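# Lift the cable reel with one end of the cable pinched under a finger

## Task

Close one gripper on the reel so that one of its fingers pins the cable close to one of the cable's ends. Finish only while that single grip keeps the reel still and well above the table. The other arm must be away from both reel and cable, hold nothing, and touch the holding arm lightly at most.

## Robot and tools

Robot: two arms, left_arm and right_arm. Each has six joints (waist, shoulder, elbow, wrist pitch, wrist yaw, wrist roll) plus a parallel gripper. Loose objects may sometimes get a short shove from outside. Nothing may leave the table.

Frame: every pose in results uses one shared scene frame. Its origin sits on the table surface midway between the arms, +z is up, +x extends out over the table, and left_arm is on the +y side. The arm names do not correspond to image sides. The printed hand position can be somewhat wrong, more so when an arm reaches far. On a gripper, the fingers extend along its own +z axis and close along its own y axis. end_effector_position is the point between the finger pads, roughly 1 cm short of the fingertips.

execute_actions takes "actions", a list holding zero or one item, and an optional boolean "pictures" (images come by default).
- Empty list: nothing is commanded; the current state is returned.
- Motion: {"rows": [...], "steps": n}. rows holds 1 to 15 rows and steps is 1 to 15 (default 15). Each control step lasts 1/30 s and uses one row; if steps exceeds the row count, the final row is reused. Every row is one flat list of 14 numbers covering both arms, even if only one moves: left_arm waist, shoulder, elbow, wrist pitch, wrist yaw, wrist roll, opening, then right_arm in that same order. The six joint values are absolute target angles in radians, in the same form Joint positions prints them, not offsets. Opening is absolute on a scale from -1 (shut) to +1 (fully open, 0.094 m between pads).
- Wait: {"steps": n} with no rows, n up to 300. It returns after n control steps counted from the previous result; the time spent writing the reply is included.

Joint ranges in radians, same for both arms: waist -2.618 to 3.054, shoulder 0.000 to 3.142, elbow 0.000 to 3.142, wrist pitch -1.571 to 1.571, wrist yaw -1.571 to 1.571, wrist roll -2.094 to 2.094. A call is rejected, and nothing is sent, if some target exceeds a range end by more than 0.036 and is also farther out than that joint's last reported angle. The true end may differ from the listed one by up to 0.036 either way; targets beyond it are clipped there, and the result then reports "joint sent to its limit" (possibly about an earlier action still running). Absence of that line does not prove more travel exists.

Speed: each step, a joint's target is held within a lead of its measured angle: 0.202 waist, 0.258 shoulder, 0.238 elbow, 0.573 wrist pitch, 0.522 wrist yaw and wrist roll. If the targets would move a gripper more than 70 mm from where it is measured, that arm's targets are all pulled back proportionally. Distant goals therefore need several calls or waits.

Between calls the simulation keeps running and arms keep heading to the last row sent. They give that target up once everything is nearly still (slow or blocked counts as still) or a step gets HELD; only a fresh action resumes travel or pressing. Fingers mid-motion keep moving regardless.

Result lines:
- State line: left_arm: … | right_arm: …, each with end_effector_position (m) and end_effector_quat_wxyz.
- Joint positions and Joint velocities: one block per arm, the six joints (rad, rad/s) then finger pad gap (m, m/s).
- grip_measured: the measured finger opening on the command scale. Each gripper carries its own constant bias of up to about 1 mm.
- "joint command not followed": a clearance check altered or stopped some joint targets; the rest of the row still ran.
- HELD: marks steps where all or part of your row was withheld.
- MOTOR HOT appears from 75 °C. OVER-TEMPERATURE FAULT reports a stop: at 90 °C that arm halts for 10 s (that threshold then pauses for 5 minutes on it, after which 90 °C stops it again); at 100 °C the arm's motors and gripper go limp and it drops until cooled. Carrying loads, even while idle, heats motors; avoid long holds.

Gripping: away from ±1, fingers go to where grip_measured would equal your number. To hold something, command below grip_measured: around 0.03 lower is firm, a smaller margin is gentler. Pad force tops out near 50 to 62 N (less on some grippers, and less on very thin parts under about 2 mm); first contact can spike harder.

zoom_image: {"camera": name, "region": [x0, y0, x1, y1]} in pixels of that camera's latest full image, origin top-left, region no larger than 504 by 504. Cameras and sizes: cam_head_left 504x504, cam_head_right 504x504, cam_high 504x504, cam_low 504x504, cam_left_wrist 616x616, cam_right_wrist 616x616; results list images in that order.

finished_scene: {"scene": number of the current scene}. Replying without any tool call ends everything.

Avoid: arm-to-arm collisions or hard pressing between arms, which can end the scene; dropping or slipping the reel; slamming, hard hits and heavy shoves; knocking anything off the table. Smooth, economical motion is preferred.

Each tool is called as a command line: name --argument value for each argument, lists and objects as JSON in quotes; but a table of rows of numbers goes row by row, as --pt "numbers of a row", without its own name.

## Session

I'll start by looking at the scene.

execute_actions --actions '[]'

Scene clock: 0.00 s of 4800.00 s.
left_arm: end_effector_position=(+0.2020, +0.5019, +0.2655) grip_measured=+1.000 end_effector_quat_wxyz=(+0.455, -0.216, +0.824, +0.258) | right_arm: end_effector_position=(+0.1932, -0.4243, +0.2496) grip_measured=+1.000 end_effector_quat_wxyz=(+0.106, -0.195, +0.857, -0.464)
Joint positions: left_arm=[ 1.052  0.765  0.838 -0.56   0.251  0.39   0.094] | right_arm=[-0.187  0.924  0.947 -0.769  0.635 -1.069  0.094]
Joint velocities: left_arm=[-0.012  0.022 -0.002  0.037  0.037  0.051  0.   ] | right_arm=[ 0.012 -0.022 -0.022 -0.037 -0.007 -0.022  0.   ]
Motor temperatures (°C, as the motors report them): left_arm=[26 23 26 26 23 24] | right_arm=[26 26 27 23 26 25]

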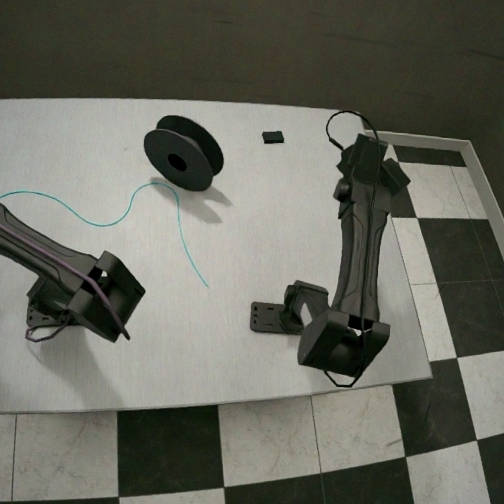

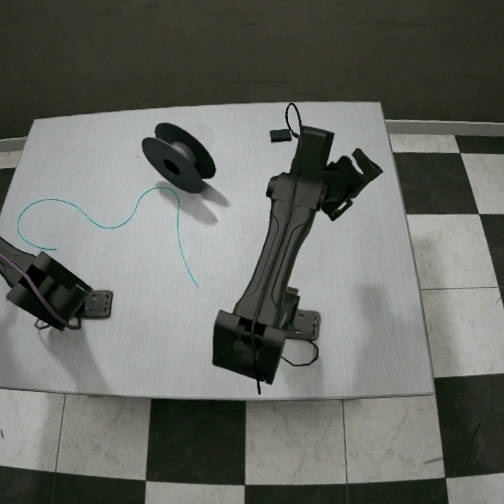

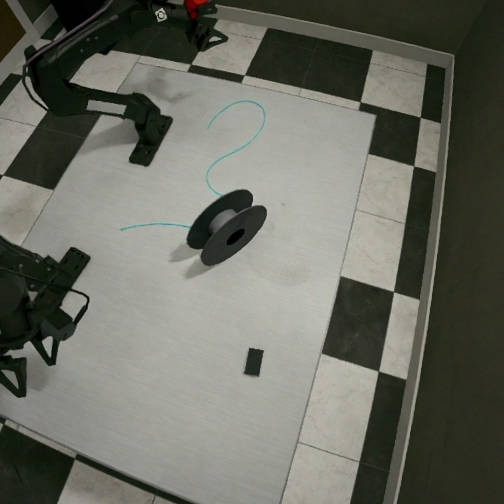

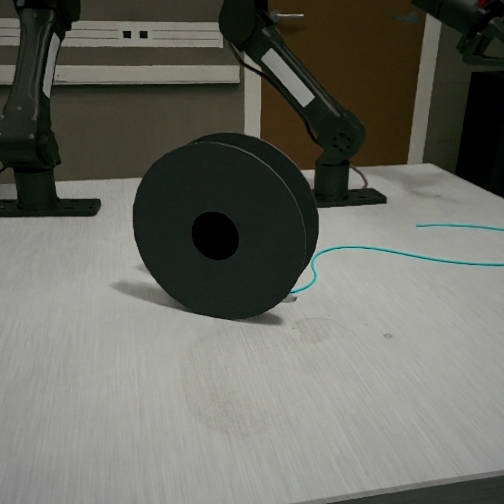

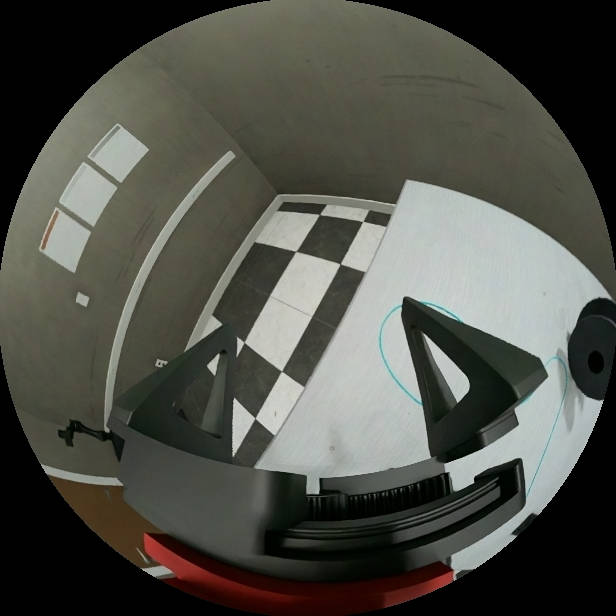

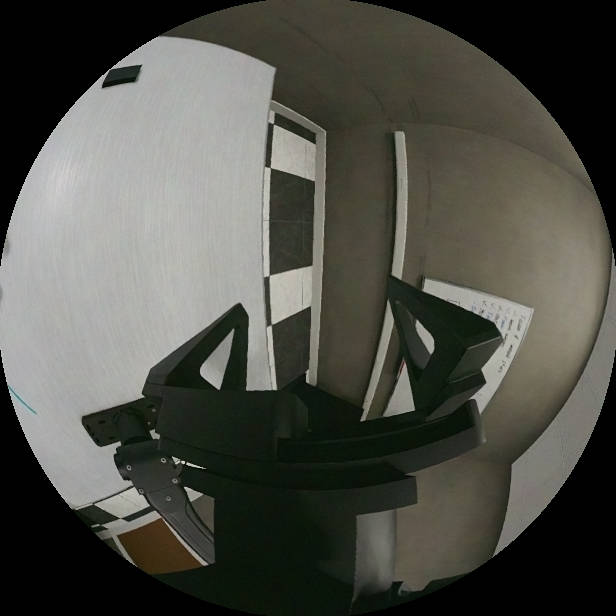

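zoom_image --camera "cam_head_left" --region '[100, 90, 300, 300]'

zoom_image --camera "cam_high" --region '[100, 160, 300, 300]'

zoom_image --camera "cam_low" --region '[100, 110, 360, 340]'

Region (100, 90, 300, 300) of cam_head_left's 504x504 image, scaled by 2.400, with more detail than that image has; it fills the left 480 columns of this view, and the rest is white.

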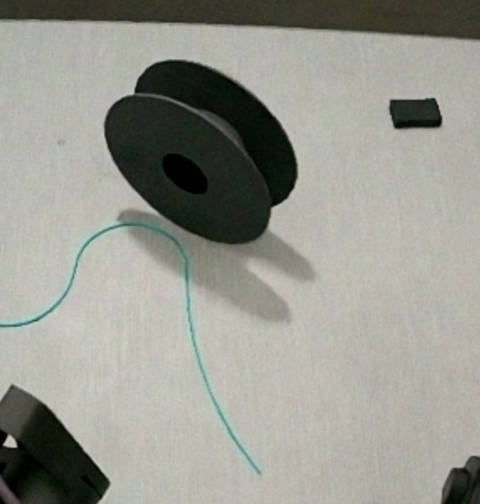

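Region (100, 160, 300, 300) of cam_high's 504x504 image, scaled by 2.520, with more detail than that image has; it fills the top 353 rows of this view, and the rest is white.

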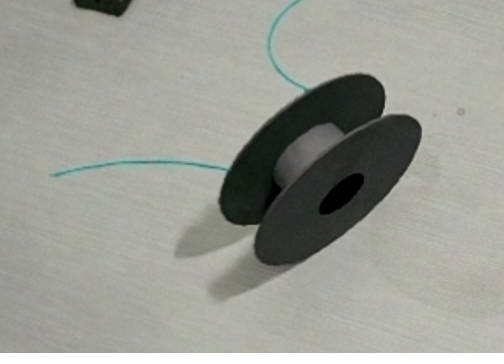

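Region (100, 110, 360, 340) of cam_low's 504x504 image, scaled by 1.938, with more detail than that image has; it fills the top 446 rows of this view, and the rest is white.

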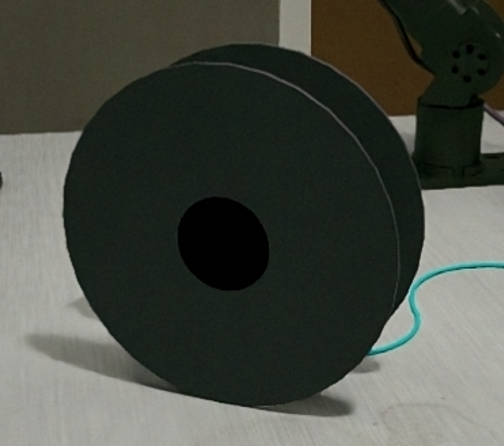

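execute_actions --actions '[{"rows": [[-1.0, 1.5, 1.25, -1.32, 0, 0, 1, 0.1, 1.3, 1.3, -1.5, 0, 0, 1]], "steps": 15}]' --pictures false

Scene clock: 76.97 s of 4800.00 s.
left_arm: end_effector_position=(+0.2956, +0.2911, +0.1155) grip_measured=+1.000 end_effector_quat_wxyz=(+0.012, -0.019, +1.000, -0.005) | right_arm: end_effector_position=(+0.2025, -0.2562, +0.1795) grip_measured=+1.000 end_effector_quat_wxyz=(+0.048, -0.021, +0.998, -0.024)
Joint positions: left_arm=[ 0.057  1.552  1.237 -1.234  0.011  0.022  0.094] | right_arm=[ 0.1    1.307  1.279 -1.443  0.04  -0.093  0.094]
Joint velocities: left_arm=[-2.088 -0.217  0.012 -0.3   -0.066 -0.081  0.   ] | right_arm=[-0.012  0.007 -0.017 -0.344 -0.198  0.608  0.   ]
Motor temperatures (°C, as the motors report them): left_arm=[26 24 30 32 23 24] | right_arm=[26 26 29 27 26 25]
Steps of this call (steps 1 to 180: nothing new was sent; then 70.47 s passed at rest; steps 181 to 195: all 15 steps of this action). Readings (joint positions):
181: left_arm=[1.021 0.794 0.875 -0.635 0.207 0.337] | right_arm=[-0.170 0.946 0.975 -0.828 0.601 -1.017]
182: left_arm=[0.951 0.863 0.955 -0.760 0.160 0.270] | right_arm=[-0.122 0.995 1.034 -0.919 0.536 -0.945]
184: left_arm=[0.808 1.036 1.112 -0.948 0.102 0.174] | right_arm=[-0.018 1.120 1.157 -1.061 0.397 -0.797]
188: left_arm=[0.544 1.353 1.243 -1.094 0.045 0.079] | right_arm=[0.097 1.294 1.278 -1.269 0.158 -0.417]
195: the state above

execute_actions --actions '[]'

Scene clock: 90.13 s of 4800.00 s.
left_arm: end_effector_position=(+0.1604, +0.0608, +0.1206) grip_measured=+1.000 end_effector_quat_wxyz=(-0.014, +0.484, +0.875, +0.002) | right_arm: end_effector_position=(+0.1930, -0.2507, +0.1786) grip_measured=+1.000 end_effector_quat_wxyz=(+0.030, +0.021, +0.999, -0.007)
Joint positions: left_arm=[-1.006  1.531  1.237 -1.303  0.01   0.008  0.094] | right_arm=[ 0.1    1.307  1.279 -1.483  0.012 -0.008  0.094]
Joint velocities: left_arm=[ 0.002 -0.017  0.012  0.081  0.007 -0.037  0.   ] | right_arm=[-0.002 -0.002 -0.002 -0.022  0.007  0.007  0.   ]
Motor temperatures (°C, as the motors report them): left_arm=[26 25 29 30 23 24] | right_arm=[26 26 30 25 26 25]
Steps of this call (steps 1 to 45: the robot went on to your last target; steps 46 to 230: nothing new was sent; then 5.50 s passed at rest). Readings (joint positions):
1: left_arm=[-0.017 1.544 1.237 -1.243 0.010 0.019] | right_arm=[0.100 1.307 1.279 -1.452 0.035 -0.076]
2: left_arm=[-0.091 1.538 1.237 -1.250 0.009 0.016] | right_arm=[0.100 1.307 1.279 -1.459 0.030 -0.062]
4: left_arm=[-0.239 1.531 1.237 -1.261 0.007 0.013] | right_arm=[0.100 1.307 1.279 -1.468 0.023 -0.042]
8: left_arm=[-0.532 1.531 1.237 -1.270 0.003 0.010] | right_arm=[0.100 1.307 1.279 -1.478 0.017 -0.022]
230: the state above
All arms were judged still, so your last target was given up. Only a new action makes them travel on or press farther. Fingers that are still opening or closing keep moving.

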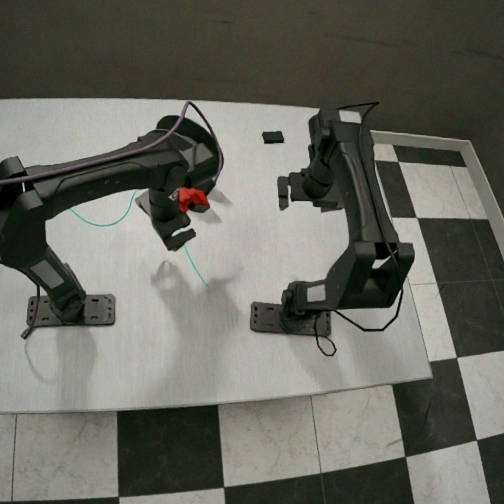

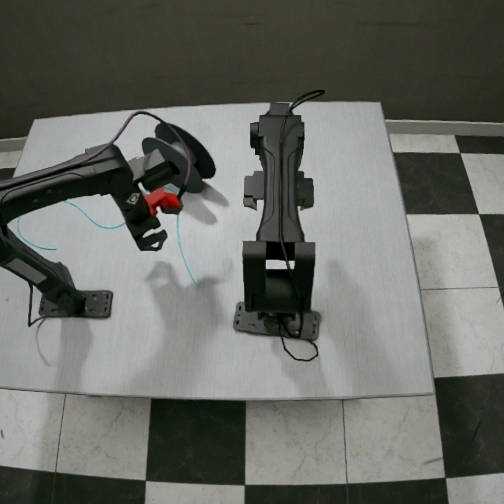

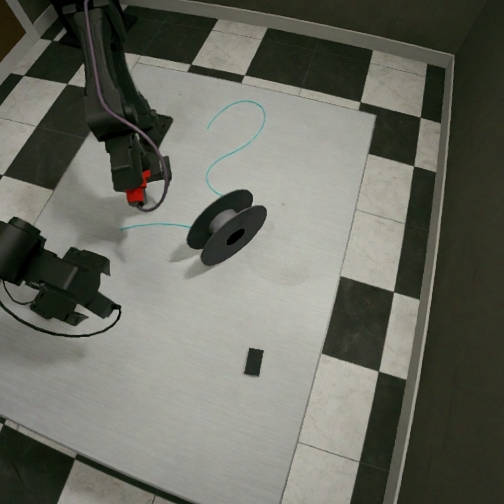

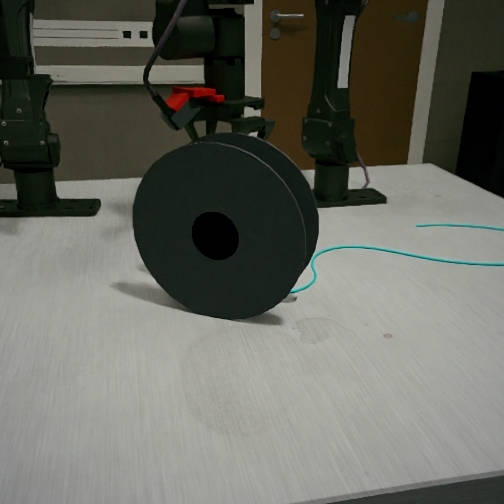

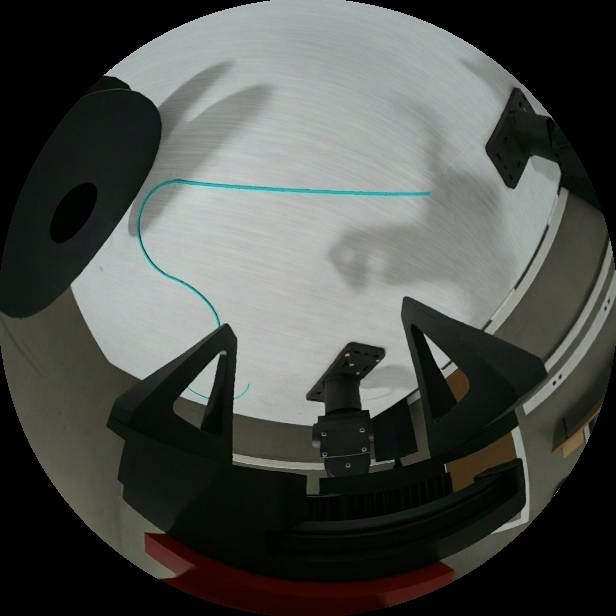

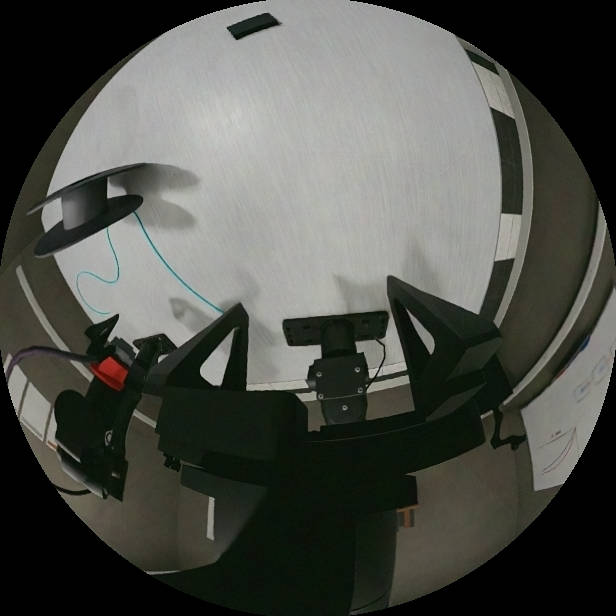

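execute_actions --actions '[{"rows": [ [-1.008,1.533,1.237,-1.300,0.01,-0.013,1, 0.105,1.313,1.286,-1.479,0.007,-0.016,1], [-1.014,1.540,1.236,-1.290,0.01,-0.074,1, 0.120,1.328,1.307,-1.467,-0.008,-0.038,1], [-1.022,1.550,1.235,-1.275,0.009,-0.168,1, 0.142,1.353,1.339,-1.449,-0.031,-0.073,1], [-1.034,1.563,1.234,-1.256,0.008,-0.288,1, 0.171,1.384,1.380,-1.425,-0.060,-0.118,1], [-1.047,1.579,1.233,-1.233,0.007,-0.430,1, 0.205,1.421,1.428,-1.397,-0.095,-0.171,1], [-1.061,1.596,1.232,-1.208,0.005,-0.586,1, 0.243,1.461,1.482,-1.367,-0.133,-0.229,1], [-1.077,1.614,1.230,-1.181,0.003,-0.752,1, 0.282,1.504,1.538,-1.334,-0.173,-0.290,1], [-1.092,1.632,1.229,-1.155,0.001,-0.920,1, 0.323,1.548,1.596,-1.302,-0.215,-0.353,1], [-1.108,1.650,1.227,-1.128,-0.002,-1.086,1, 0.362,1.591,1.652,-1.269,-0.255,-0.414,1], [-1.122,1.667,1.226,-1.103,-0.004,-1.242,1, 0.400,1.631,1.706,-1.239,-0.293,-0.472,1], [-1.135,1.683,1.225,-1.080,-0.006,-1.384,1, 0.434,1.668,1.754,-1.211,-0.328,-0.525,1], [-1.147,1.696,1.224,-1.061,-0.008,-1.504,1, 0.463,1.699,1.795,-1.187,-0.357,-0.570,1], [-1.155,1.706,1.223,-1.046,-0.009,-1.598,1, 0.485,1.724,1.827,-1.169,-0.380,-0.605,1], [-1.161,1.713,1.222,-1.036,-0.01,-1.659,1, 0.500,1.739,1.848,-1.157,-0.395,-0.627,1], [-1.163,1.715,1.222,-1.033,-0.01,-1.680,1, 0.505,1.745,1.855,-1.153,-0.400,-0.635,1]], "steps": 15}]' --pictures false

execute_actions --actions '[{"steps": 20}]'

Scene clock: 210.47 s of 4800.00 s.
left_arm: end_effector_position=(+0.1461, +0.0040, +0.0738) grip_measured=+1.000 end_effector_quat_wxyz=(-0.006, +0.031, +0.999, +0.005) | right_arm: end_effector_position=(+0.3369, -0.0743, +0.2425) grip_measured=+1.000 end_effector_quat_wxyz=(+0.216, -0.386, +0.890, +0.114)
Joint positions: left_arm=[-1.151  1.709  1.237 -1.114  0.007 -1.087  0.094] | right_arm=[ 0.462  1.693  1.788 -1.244 -0.262 -0.449  0.094]
Joint velocities: left_arm=[-0.237  0.281  0.002  0.447 -0.007 -2.835  0.   ] | right_arm=[ 0.779  0.794  0.979  0.901 -0.989 -1.238  0.   ]
Motor temperatures (°C, as the motors report them): left_arm=[26 27 30 28 23 24] | right_arm=[26 27 31 24 26 25]
Steps of this call (steps 1 to 180: nothing new was sent; then 113.83 s passed at rest; steps 181 to 195: all 15 steps of this action). Readings (joint positions):
181: left_arm=[-1.006 1.531 1.237 -1.303 0.010 0.006] | right_arm=[0.100 1.307 1.279 -1.483 0.012 -0.008]
182: left_arm=[-1.006 1.531 1.237 -1.303 0.010 -0.005] | right_arm=[0.101 1.307 1.279 -1.483 0.012 -0.011]
184: left_arm=[-1.011 1.534 1.237 -1.301 0.009 -0.073] | right_arm=[0.122 1.322 1.301 -1.483 0.004 -0.034]
188: left_arm=[-1.056 1.583 1.237 -1.260 0.008 -0.405] | right_arm=[0.239 1.446 1.473 -1.430 -0.069 -0.155]
195: the state above

Scene clock: 211.13 s of 4800.00 s.
left_arm: end_effector_position=(+0.1497, -0.0111, +0.0707) grip_measured=+1.000 end_effector_quat_wxyz=(-0.000, -0.251, +0.968, -0.019) | right_arm: end_effector_position=(+0.3470, -0.0284, +0.2557) grip_measured=+1.000 end_effector_quat_wxyz=(+0.269, -0.492, +0.814, +0.149)
Joint positions: left_arm=[-1.16   1.721  1.237 -1.05   0.007 -1.666  0.094] | right_arm=[ 0.511  1.737  1.831 -1.154 -0.381 -0.625  0.094]
Joint velocities: left_arm=[-0.007 -0.017 -0.012  0.051 -0.022 -0.081  0.   ] | right_arm=[ 0.017 -0.007 -0.012  0.022  0.022 -0.066  0.   ]
Motor temperatures (°C, as the motors report them): left_arm=[26 27 30 28 23 24] | right_arm=[26 27 31 24 26 25]
Steps of this call (steps 1 to 20: the robot went on to your last target). Readings (joint positions):
1: left_arm=[-1.157 1.717 1.237 -1.099 0.007 -1.184] | right_arm=[0.485 1.716 1.814 -1.215 -0.290 -0.485]
2: left_arm=[-1.160 1.720 1.237 -1.088 0.007 -1.278] | right_arm=[0.502 1.729 1.826 -1.192 -0.313 -0.514]
4: left_arm=[-1.160 1.721 1.237 -1.074 0.007 -1.421] | right_arm=[0.513 1.737 1.831 -1.170 -0.344 -0.555]
8: left_arm=[-1.160 1.721 1.237 -1.059 0.007 -1.570] | right_arm=[0.511 1.737 1.831 -1.160 -0.367 -0.598]
20: the state above

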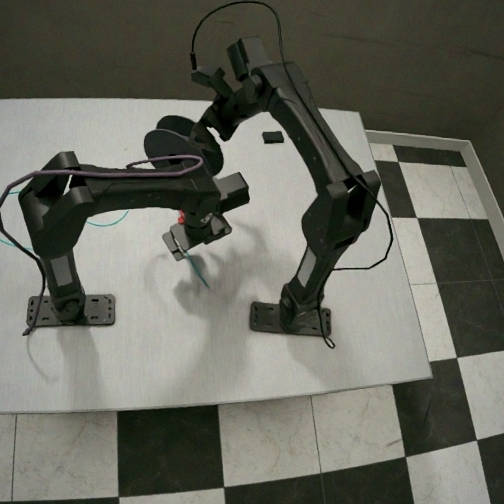

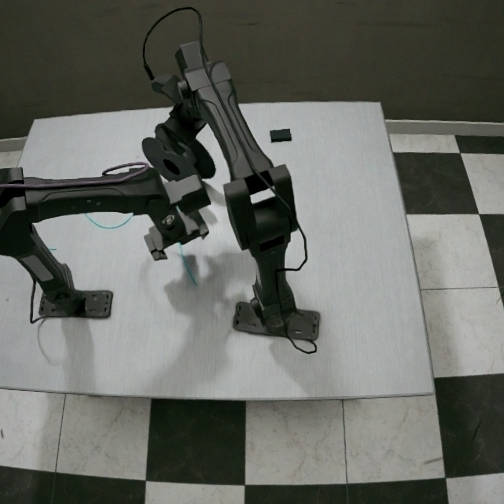

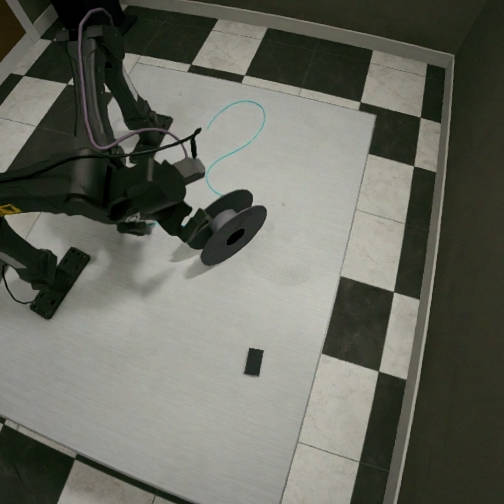

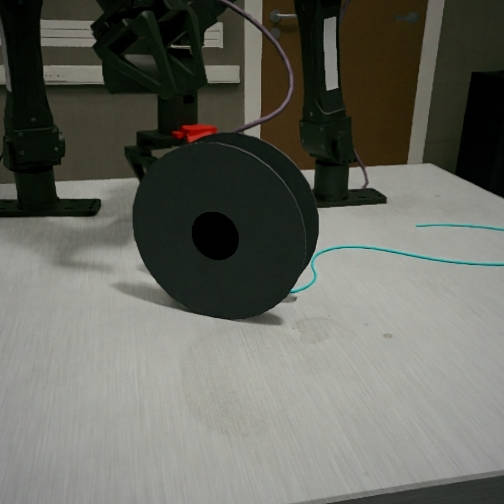

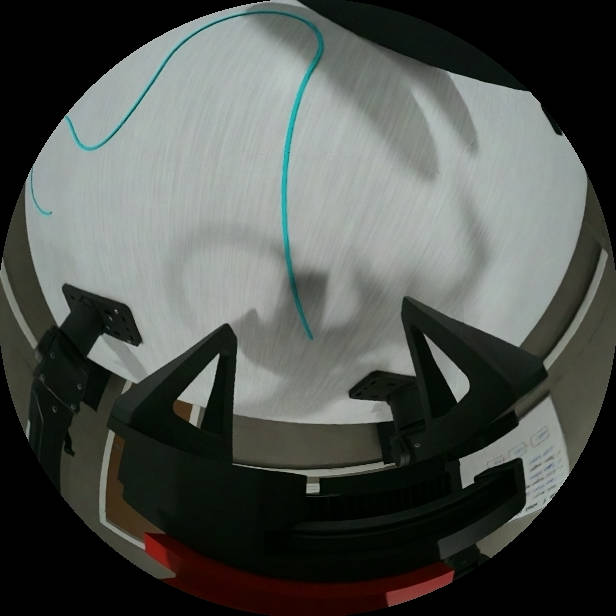

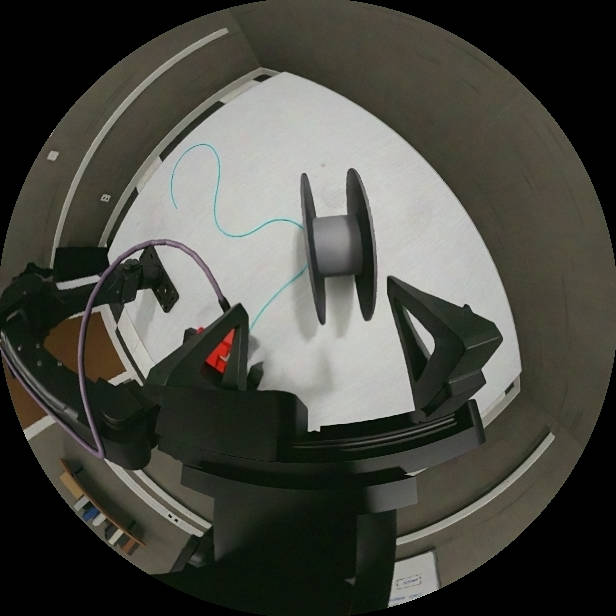

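zoom_image --camera "cam_right_wrist" --region '[220, 150, 420, 350]'

zoom_image --camera "cam_low" --region '[60, 0, 340, 200]'

Region (220, 150, 420, 350) of cam_right_wrist's 616x616 image, scaled by 2.520, with more detail than that image has.

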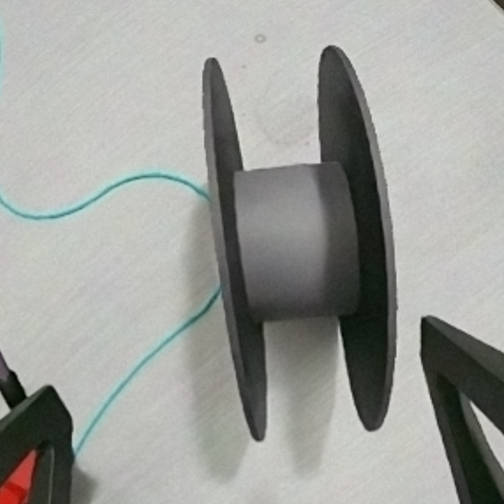

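Region (60, 0, 340, 200) of cam_low's 504x504 image, scaled by 1.800, with more detail than that image has; it fills the top 360 rows of this view, and the rest is white.

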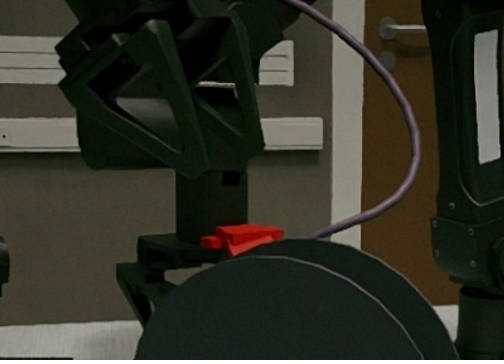

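execute_actions --actions '[{"rows": [ [-1.161,1.722,1.222,-1.040,-0.01,-1.68,0.95, 0.507,1.745,1.825,-1.150,-0.375,-0.620,1], [-1.162,1.724,1.210,-1.028,-0.01,-1.68,0.9, 0.505,1.748,1.823,-1.147,-0.373,-0.616,1], [-1.163,1.726,1.195,-1.012,-0.01,-1.68,0.85, 0.503,1.751,1.821,-1.144,-0.371,-0.611,1], [-1.164,1.728,1.178,-0.995,-0.01,-1.68,0.8, 0.501,1.754,1.819,-1.141,-0.369,-0.606,1], [-1.165,1.731,1.160,-0.976,-0.01,-1.68,0.75, 0.499,1.758,1.816,-1.137,-0.366,-0.600,1], [-1.166,1.734,1.142,-0.957,-0.01,-1.68,0.7, 0.497,1.762,1.813,-1.133,-0.363,-0.594,1], [-1.167,1.737,1.124,-0.938,-0.01,-1.68,0.65, 0.494,1.766,1.810,-1.128,-0.360,-0.588,1], [-1.168,1.740,1.107,-0.920,-0.01,-1.68,0.6, 0.492,1.770,1.808,-1.124,-0.357,-0.582,1], [-1.168,1.742,1.092,-0.905,-0.01,-1.68,0.55, 0.490,1.773,1.805,-1.120,-0.354,-0.577,1], [-1.168,1.744,1.079,-0.892,-0.01,-1.68,0.5, 0.488,1.776,1.803,-1.117,-0.352,-0.572,1], [-1.168,1.746,1.069,-0.882,-0.01,-1.68,0.45, 0.487,1.778,1.801,-1.114,-0.350,-0.568,1], [-1.168,1.747,1.062,-0.876,-0.01,-1.68,0.4, 0.486,1.780,1.800,-1.112,-0.349,-0.565,1], [-1.168,1.747,1.060,-0.874,-0.01,-1.68,0.3, 0.485,1.780,1.800,-1.112,-0.349,-0.565,1]], "steps": 15}]' --pictures false

execute_actions --actions '[{"steps": 15}]'

Scene clock: 261.63 s of 4800.00 s.
left_arm: end_effector_position=(+0.1395, +0.0121, +0.0238) grip_measured=+0.305 end_effector_quat_wxyz=(-0.005, -0.255, +0.967, +0.013) | right_arm: end_effector_position=(+0.3615, -0.0355, +0.2459) grip_measured=+1.000 end_effector_quat_wxyz=(+0.268, -0.465, +0.832, +0.143)
Joint positions: left_arm=[-1.16   1.748  1.072 -0.923  0.007 -1.673  0.061] | right_arm=[ 0.491  1.76   1.82  -1.118 -0.361 -0.581  0.094]
Joint velocities: left_arm=[-0.002  0.032 -0.066  0.081  0.007 -0.037 -0.004] | right_arm=[-0.017  0.071 -0.081  0.007  0.007  0.051  0.   ]
Motor temperatures (°C, as the motors report them): left_arm=[26 27 29 28 23 24] | right_arm=[26 29 32 26 26 25]
Steps of this call (steps 1 to 30: the robot went on to your last target; steps 31 to 210: nothing new was sent; then 43.00 s passed at rest; steps 211 to 225: all 15 steps of this action). Readings (joint positions):
211: left_arm=[-1.160 1.721 1.237 -1.050 0.007 -1.673] | right_arm=[0.511 1.737 1.831 -1.154 -0.382 -0.627]
212: left_arm=[-1.160 1.721 1.237 -1.049 0.007 -1.673] | right_arm=[0.511 1.737 1.831 -1.153 -0.382 -0.626]
214: left_arm=[-1.160 1.721 1.227 -1.036 0.007 -1.673] | right_arm=[0.511 1.737 1.831 -1.150 -0.381 -0.623]
218: left_arm=[-1.160 1.722 1.159 -0.988 0.007 -1.673] | right_arm=[0.505 1.739 1.831 -1.140 -0.376 -0.608]
225: the state above

Scene clock: 262.13 s of 4800.00 s.
left_arm: end_effector_position=(+0.1425, +0.0054, +0.0232) grip_measured=+0.303 end_effector_quat_wxyz=(-0.003, -0.255, +0.967, -0.002) | right_arm: end_effector_position=(+0.3629, -0.0358, +0.2428) grip_measured=+1.000 end_effector_quat_wxyz=(+0.266, -0.461, +0.835, +0.143)
Joint positions: left_arm=[-1.16   1.748  1.071 -0.891  0.007 -1.673  0.061] | right_arm=[ 0.491  1.765  1.816 -1.113 -0.358 -0.573  0.094]
Joint velocities: left_arm=[-0.022  0.007 -0.002 -0.007 -0.007 -0.051  0.001] | right_arm=[ 0.017  0.012 -0.012 -0.051 -0.037 -0.066  0.   ]
Motor temperatures (°C, as the motors report them): left_arm=[26 27 29 28 23 24] | right_arm=[26 29 32 26 26 25]
Steps of this call (steps 1 to 15: the robot went on to your last target). Readings (joint positions):
1: left_arm=[-1.160 1.748 1.071 -0.919 0.007 -1.673] | right_arm=[0.491 1.763 1.818 -1.117 -0.360 -0.579]
2: left_arm=[-1.160 1.748 1.071 -0.915 0.007 -1.673] | right_arm=[0.491 1.764 1.817 -1.117 -0.359 -0.578]
4: left_arm=[-1.160 1.748 1.071 -0.904 0.007 -1.673] | right_arm=[0.491 1.765 1.816 -1.117 -0.358 -0.576]
8: left_arm=[-1.160 1.748 1.071 -0.895 0.007 -1.673] | right_arm=[0.491 1.765 1.816 -1.114 -0.358 -0.574]
15: the state above

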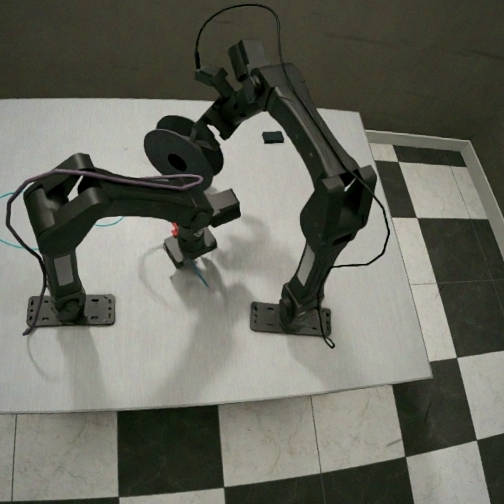

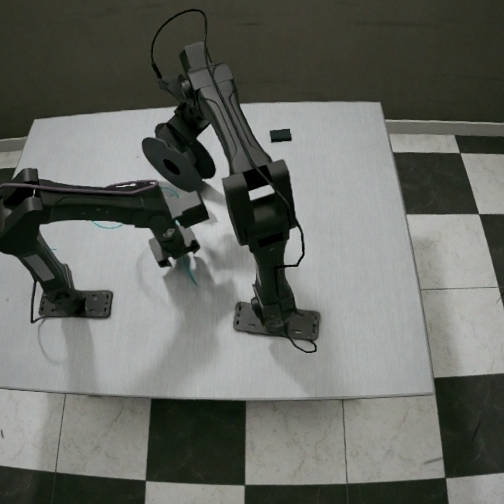

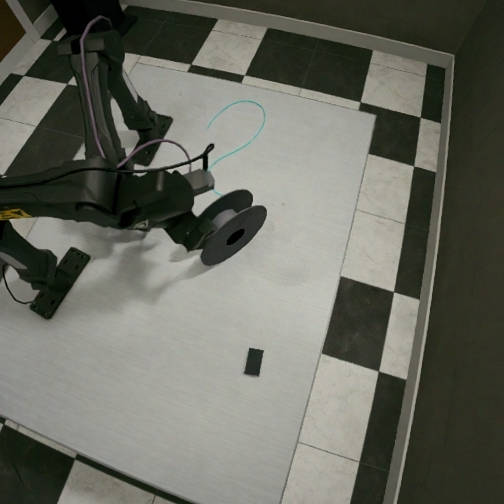

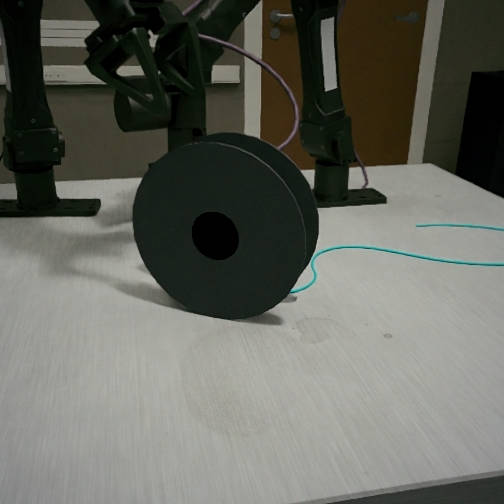

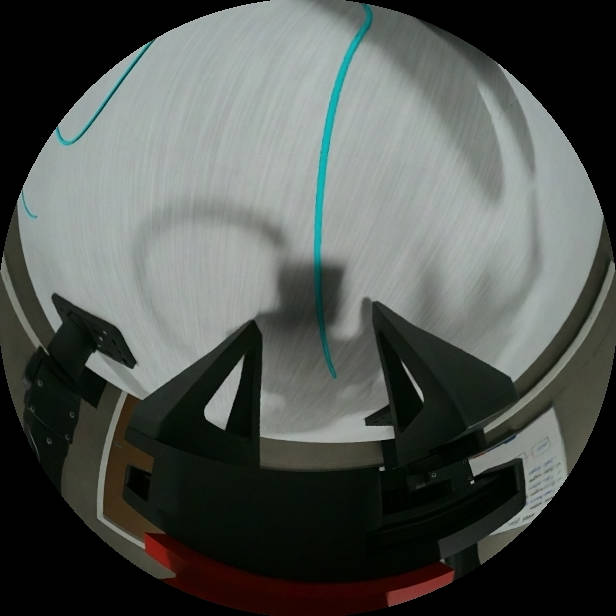

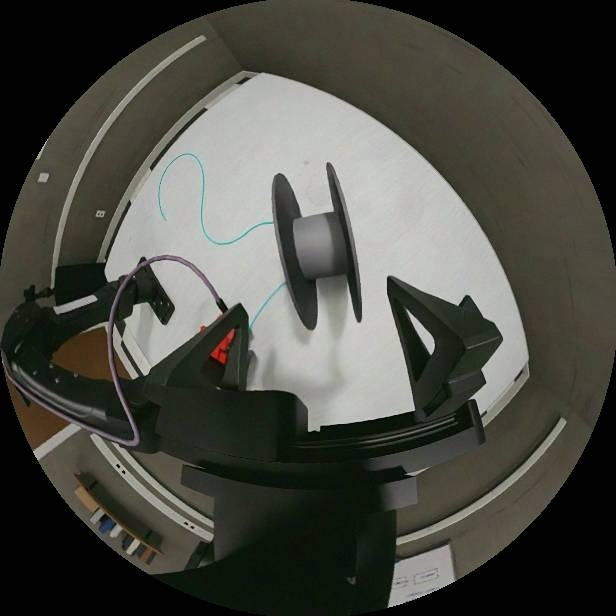

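execute_actions --actions '[{"rows": [ [-1.168,1.750,1.058,-0.870,-0.01,-1.68,0.25, 0.485,1.780,1.800,-1.112,-0.349,-0.565,1], [-1.168,1.753,1.055,-0.865,-0.01,-1.68,0.15, 0.485,1.780,1.800,-1.112,-0.349,-0.565,1], [-1.168,1.756,1.052,-0.860,-0.01,-1.68,0.05, 0.485,1.780,1.800,-1.112,-0.349,-0.565,1], [-1.168,1.759,1.049,-0.855,-0.01,-1.68,-0.05, 0.485,1.780,1.800,-1.112,-0.349,-0.565,1], [-1.168,1.762,1.046,-0.850,-0.01,-1.68,-0.15, 0.485,1.780,1.800,-1.112,-0.349,-0.565,1], [-1.168,1.765,1.043,-0.845,-0.01,-1.68,-0.25, 0.485,1.780,1.800,-1.112,-0.349,-0.565,1], [-1.168,1.768,1.041,-0.840,-0.01,-1.68,-0.35, 0.485,1.780,1.800,-1.112,-0.349,-0.565,1], [-1.168,1.770,1.039,-0.835,-0.01,-1.68,-0.45, 0.485,1.780,1.800,-1.112,-0.349,-0.565,1], [-1.168,1.772,1.037,-0.830,-0.01,-1.68,-0.5, 0.485,1.780,1.800,-1.112,-0.349,-0.565,1]], "steps": 15}]' --pictures false

execute_actions --actions '[{"steps": 10}]'

Scene clock: 269.77 s of 4800.00 s.
left_arm: end_effector_position=(+0.1431, +0.0039, +0.0140) grip_measured=-0.497 end_effector_quat_wxyz=(-0.003, -0.255, +0.967, -0.003) | right_arm: end_effector_position=(+0.3629, -0.0358, +0.2428) grip_measured=+1.000 end_effector_quat_wxyz=(+0.266, -0.461, +0.835, +0.143)
Joint positions: left_arm=[-1.16   1.767  1.053 -0.852  0.007 -1.673  0.024] | right_arm=[ 0.491  1.765  1.816 -1.113 -0.358 -0.572  0.094]
Joint velocities: left_arm=[ 0.007 -0.012 -0.032  0.007  0.022 -0.051  0.   ] | right_arm=[-0.012 -0.002 -0.007 -0.051 -0.022 -0.022  0.   ]
Motor temperatures (°C, as the motors report them): left_arm=[26 27 29 28 23 24] | right_arm=[26 29 31 26 26 25]
Steps of this call (steps 1 to 15: the robot went on to your last target; steps 16 to 200: nothing new was sent; then 0.47 s passed at rest; steps 201 to 215: all 15 steps of this action). Readings (joint positions):
201: left_arm=[-1.160 1.748 1.071 -0.890 0.007 -1.673] | right_arm=[0.491 1.765 1.816 -1.113 -0.358 -0.572]
202: left_arm=[-1.160 1.748 1.071 -0.889 0.007 -1.673] | right_arm=[0.491 1.765 1.816 -1.113 -0.358 -0.572]
204: left_arm=[-1.160 1.748 1.071 -0.885 0.007 -1.673] | right_arm=[0.491 1.765 1.816 -1.113 -0.358 -0.572]
208: left_arm=[-1.160 1.753 1.071 -0.870 0.007 -1.673] | right_arm=[0.491 1.765 1.816 -1.113 -0.358 -0.572]
215: the state above

Scene clock: 270.10 s of 4800.00 s.
left_arm: end_effector_position=(+0.1436, +0.0028, +0.0139) grip_measured=-0.497 end_effector_quat_wxyz=(-0.002, -0.255, +0.967, -0.005) | right_arm: end_effector_position=(+0.3629, -0.0358, +0.2428) grip_measured=+1.000 end_effector_quat_wxyz=(+0.266, -0.461, +0.835, +0.143)
Joint positions: left_arm=[-1.16   1.767  1.053 -0.847  0.007 -1.673  0.024] | right_arm=[ 0.491  1.765  1.816 -1.113 -0.358 -0.572  0.094]
Joint velocities: left_arm=[-0.002  0.007 -0.002 -0.022  0.022  0.022  0.   ] | right_arm=[ 0.007  0.002 -0.002 -0.095 -0.022  0.037  0.   ]
Motor temperatures (°C, as the motors report them): left_arm=[26 27 29 28 23 24] | right_arm=[26 29 31 26 26 25]
Steps of this call (steps 1 to 10: the robot went on to your last target). Readings (joint positions):
1: left_arm=[-1.160 1.767 1.053 -0.852 0.007 -1.673] | right_arm=[0.491 1.765 1.816 -1.113 -0.358 -0.572]
2: left_arm=[-1.160 1.767 1.053 -0.851 0.007 -1.673] | right_arm=[0.491 1.765 1.816 -1.113 -0.358 -0.572]
4: left_arm=[-1.160 1.767 1.053 -0.849 0.007 -1.673] | right_arm=[0.491 1.765 1.816 -1.113 -0.358 -0.572]
8: left_arm=[-1.160 1.767 1.053 -0.847 0.007 -1.673] | right_arm=[0.491 1.765 1.816 -1.113 -0.358 -0.572]
10: the state above

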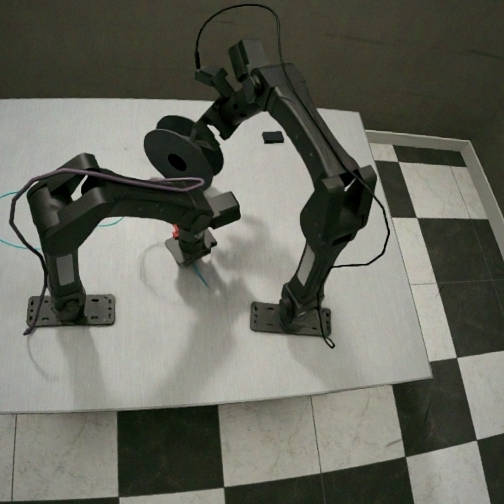

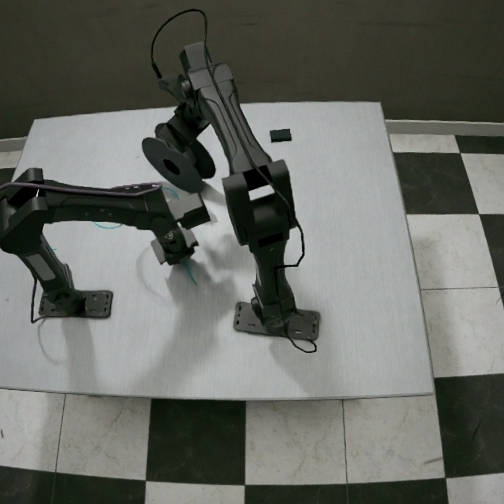

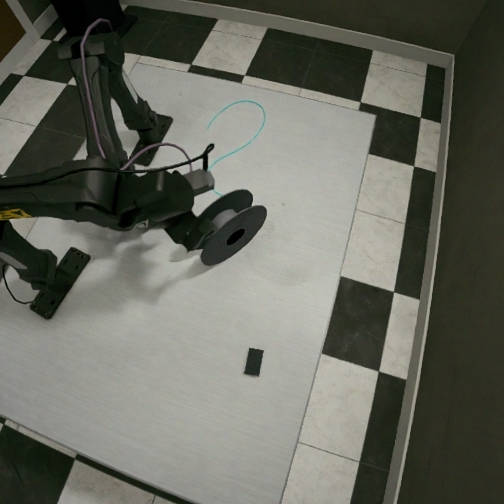

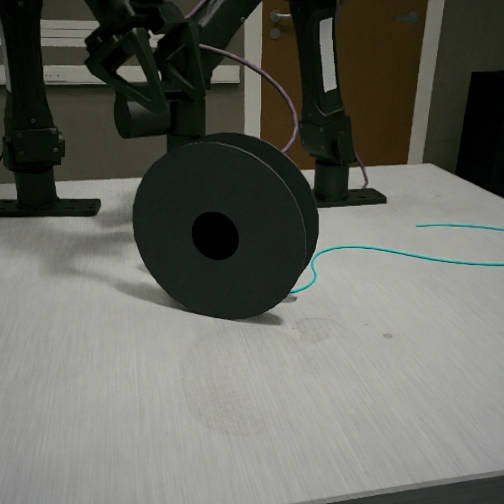

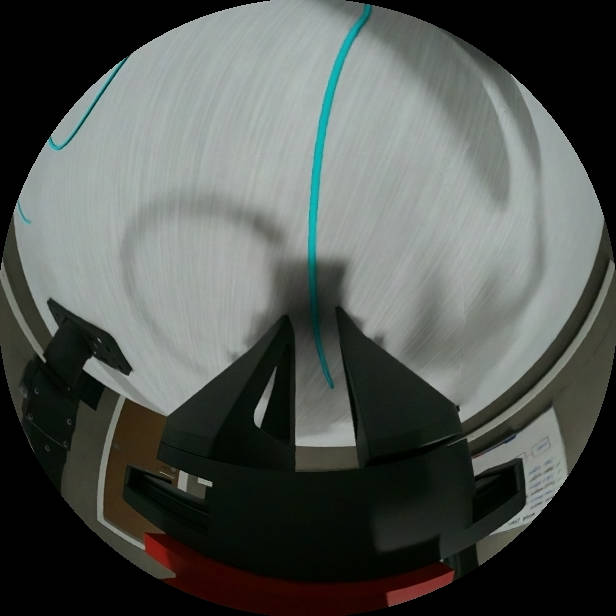

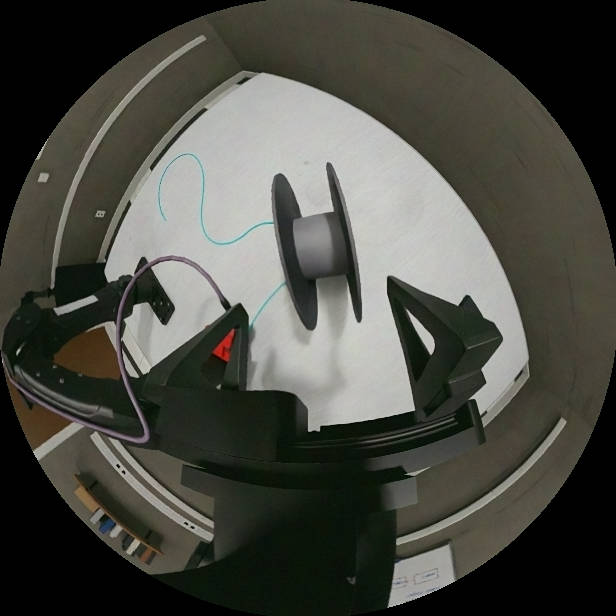

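execute_actions --actions '[{"rows": [ [-1.168,1.775,1.034,-0.828,-0.01,-1.68,-0.55, 0.485,1.780,1.800,-1.112,-0.349,-0.565,1], [-1.168,1.778,1.031,-0.826,-0.01,-1.68,-0.6, 0.485,1.780,1.800,-1.112,-0.349,-0.565,1], [-1.168,1.781,1.028,-0.824,-0.01,-1.68,-0.65, 0.485,1.780,1.800,-1.112,-0.349,-0.565,1], [-1.168,1.784,1.026,-0.822,-0.01,-1.68,-0.7, 0.485,1.780,1.800,-1.112,-0.349,-0.565,1]], "steps": 15}]' --pictures false

Scene clock: 274.00 s of 4800.00 s.
left_arm: end_effector_position=(+0.1444, +0.0010, +0.0140) grip_measured=-0.697 end_effector_quat_wxyz=(-0.002, -0.255, +0.967, -0.009) | right_arm: end_effector_position=(+0.3630, -0.0358, +0.2428) grip_measured=+1.000 end_effector_quat_wxyz=(+0.266, -0.461, +0.835, +0.143)
Joint positions: left_arm=[-1.16   1.767  1.053 -0.839  0.007 -1.673  0.014] | right_arm=[ 0.491  1.765  1.816 -1.113 -0.358 -0.572  0.094]
Joint velocities: left_arm=[-0.002 -0.007 -0.007 -0.051 -0.007  0.022  0.   ] | right_arm=[ 0.012 -0.012  0.012 -0.007 -0.051 -0.037  0.   ]
Motor temperatures (°C, as the motors report them): left_arm=[26 27 29 27 23 24] | right_arm=[26 29 31 26 26 25]
Steps of this call (steps 1 to 15: the robot went on to your last target; steps 16 to 102: nothing new was sent; steps 103 to 117: all 15 steps of this action). Readings (joint positions):
103: left_arm=[-1.160 1.767 1.053 -0.846 0.007 -1.673] | right_arm=[0.491 1.765 1.816 -1.113 -0.358 -0.572]
104: left_arm=[-1.160 1.767 1.053 -0.846 0.007 -1.673] | right_arm=[0.491 1.765 1.816 -1.113 -0.358 -0.572]
106: left_arm=[-1.160 1.767 1.053 -0.844 0.007 -1.673] | right_arm=[0.491 1.765 1.816 -1.113 -0.358 -0.572]
110: left_arm=[-1.160 1.767 1.053 -0.840 0.007 -1.673] | right_arm=[0.491 1.765 1.816 -1.113 -0.358 -0.572]
117: the state above

execute_actions --actions '[{"rows": [ [-1.168,1.788,1.035,-0.822,-0.01,-1.68,-0.7, 0.485,1.780,1.800,-1.112,-0.349,-0.565,1], [-1.168,1.790,1.035,-0.822,-0.01,-1.68,-0.7, 0.485,1.780,1.800,-1.112,-0.349,-0.565,1], [-1.168,1.792,1.035,-0.822,-0.01,-1.68,-0.7, 0.485,1.780,1.800,-1.112,-0.349,-0.565,1], [-1.168,1.794,1.035,-0.822,-0.01,-1.68,-0.7, 0.485,1.780,1.800,-1.112,-0.349,-0.565,1]], "steps": 12}]' --pictures false

Scene clock: 280.50 s of 4800.00 s.
left_arm: end_effector_position=(+0.1439, +0.0021, +0.0093) grip_measured=-0.697 end_effector_quat_wxyz=(-0.003, -0.255, +0.967, -0.002) | right_arm: end_effector_position=(+0.3630, -0.0358, +0.2428) grip_measured=+1.000 end_effector_quat_wxyz=(+0.266, -0.461, +0.835, +0.143)
Joint positions: left_arm=[-1.16   1.784  1.053 -0.836  0.007 -1.673  0.014] | right_arm=[ 0.491  1.765  1.816 -1.113 -0.358 -0.572  0.094]
Joint velocities: left_arm=[-0.002 -0.007 -0.017  0.022  0.051 -0.022 -0.001] | right_arm=[-0.007  0.002  0.002 -0.007 -0.007  0.022  0.   ]
Motor temperatures (°C, as the motors report them): left_arm=[26 27 29 27 23 24] | right_arm=[26 29 31 26 26 25]
Steps of this call (steps 1 to 15: the robot went on to your last target; steps 16 to 183: nothing new was sent; steps 184 to 195: all 12 steps of this action). Readings (joint positions):
184: left_arm=[-1.160 1.768 1.053 -0.838 0.007 -1.673] | right_arm=[0.491 1.765 1.816 -1.113 -0.358 -0.572]
185: left_arm=[-1.160 1.771 1.053 -0.837 0.007 -1.673] | right_arm=[0.491 1.765 1.816 -1.113 -0.358 -0.572]
187: left_arm=[-1.160 1.779 1.053 -0.837 0.007 -1.673] | right_arm=[0.491 1.765 1.816 -1.113 -0.358 -0.572]
191: left_arm=[-1.160 1.784 1.053 -0.836 0.007 -1.673] | right_arm=[0.491 1.765 1.816 -1.113 -0.358 -0.572]
195: the state above


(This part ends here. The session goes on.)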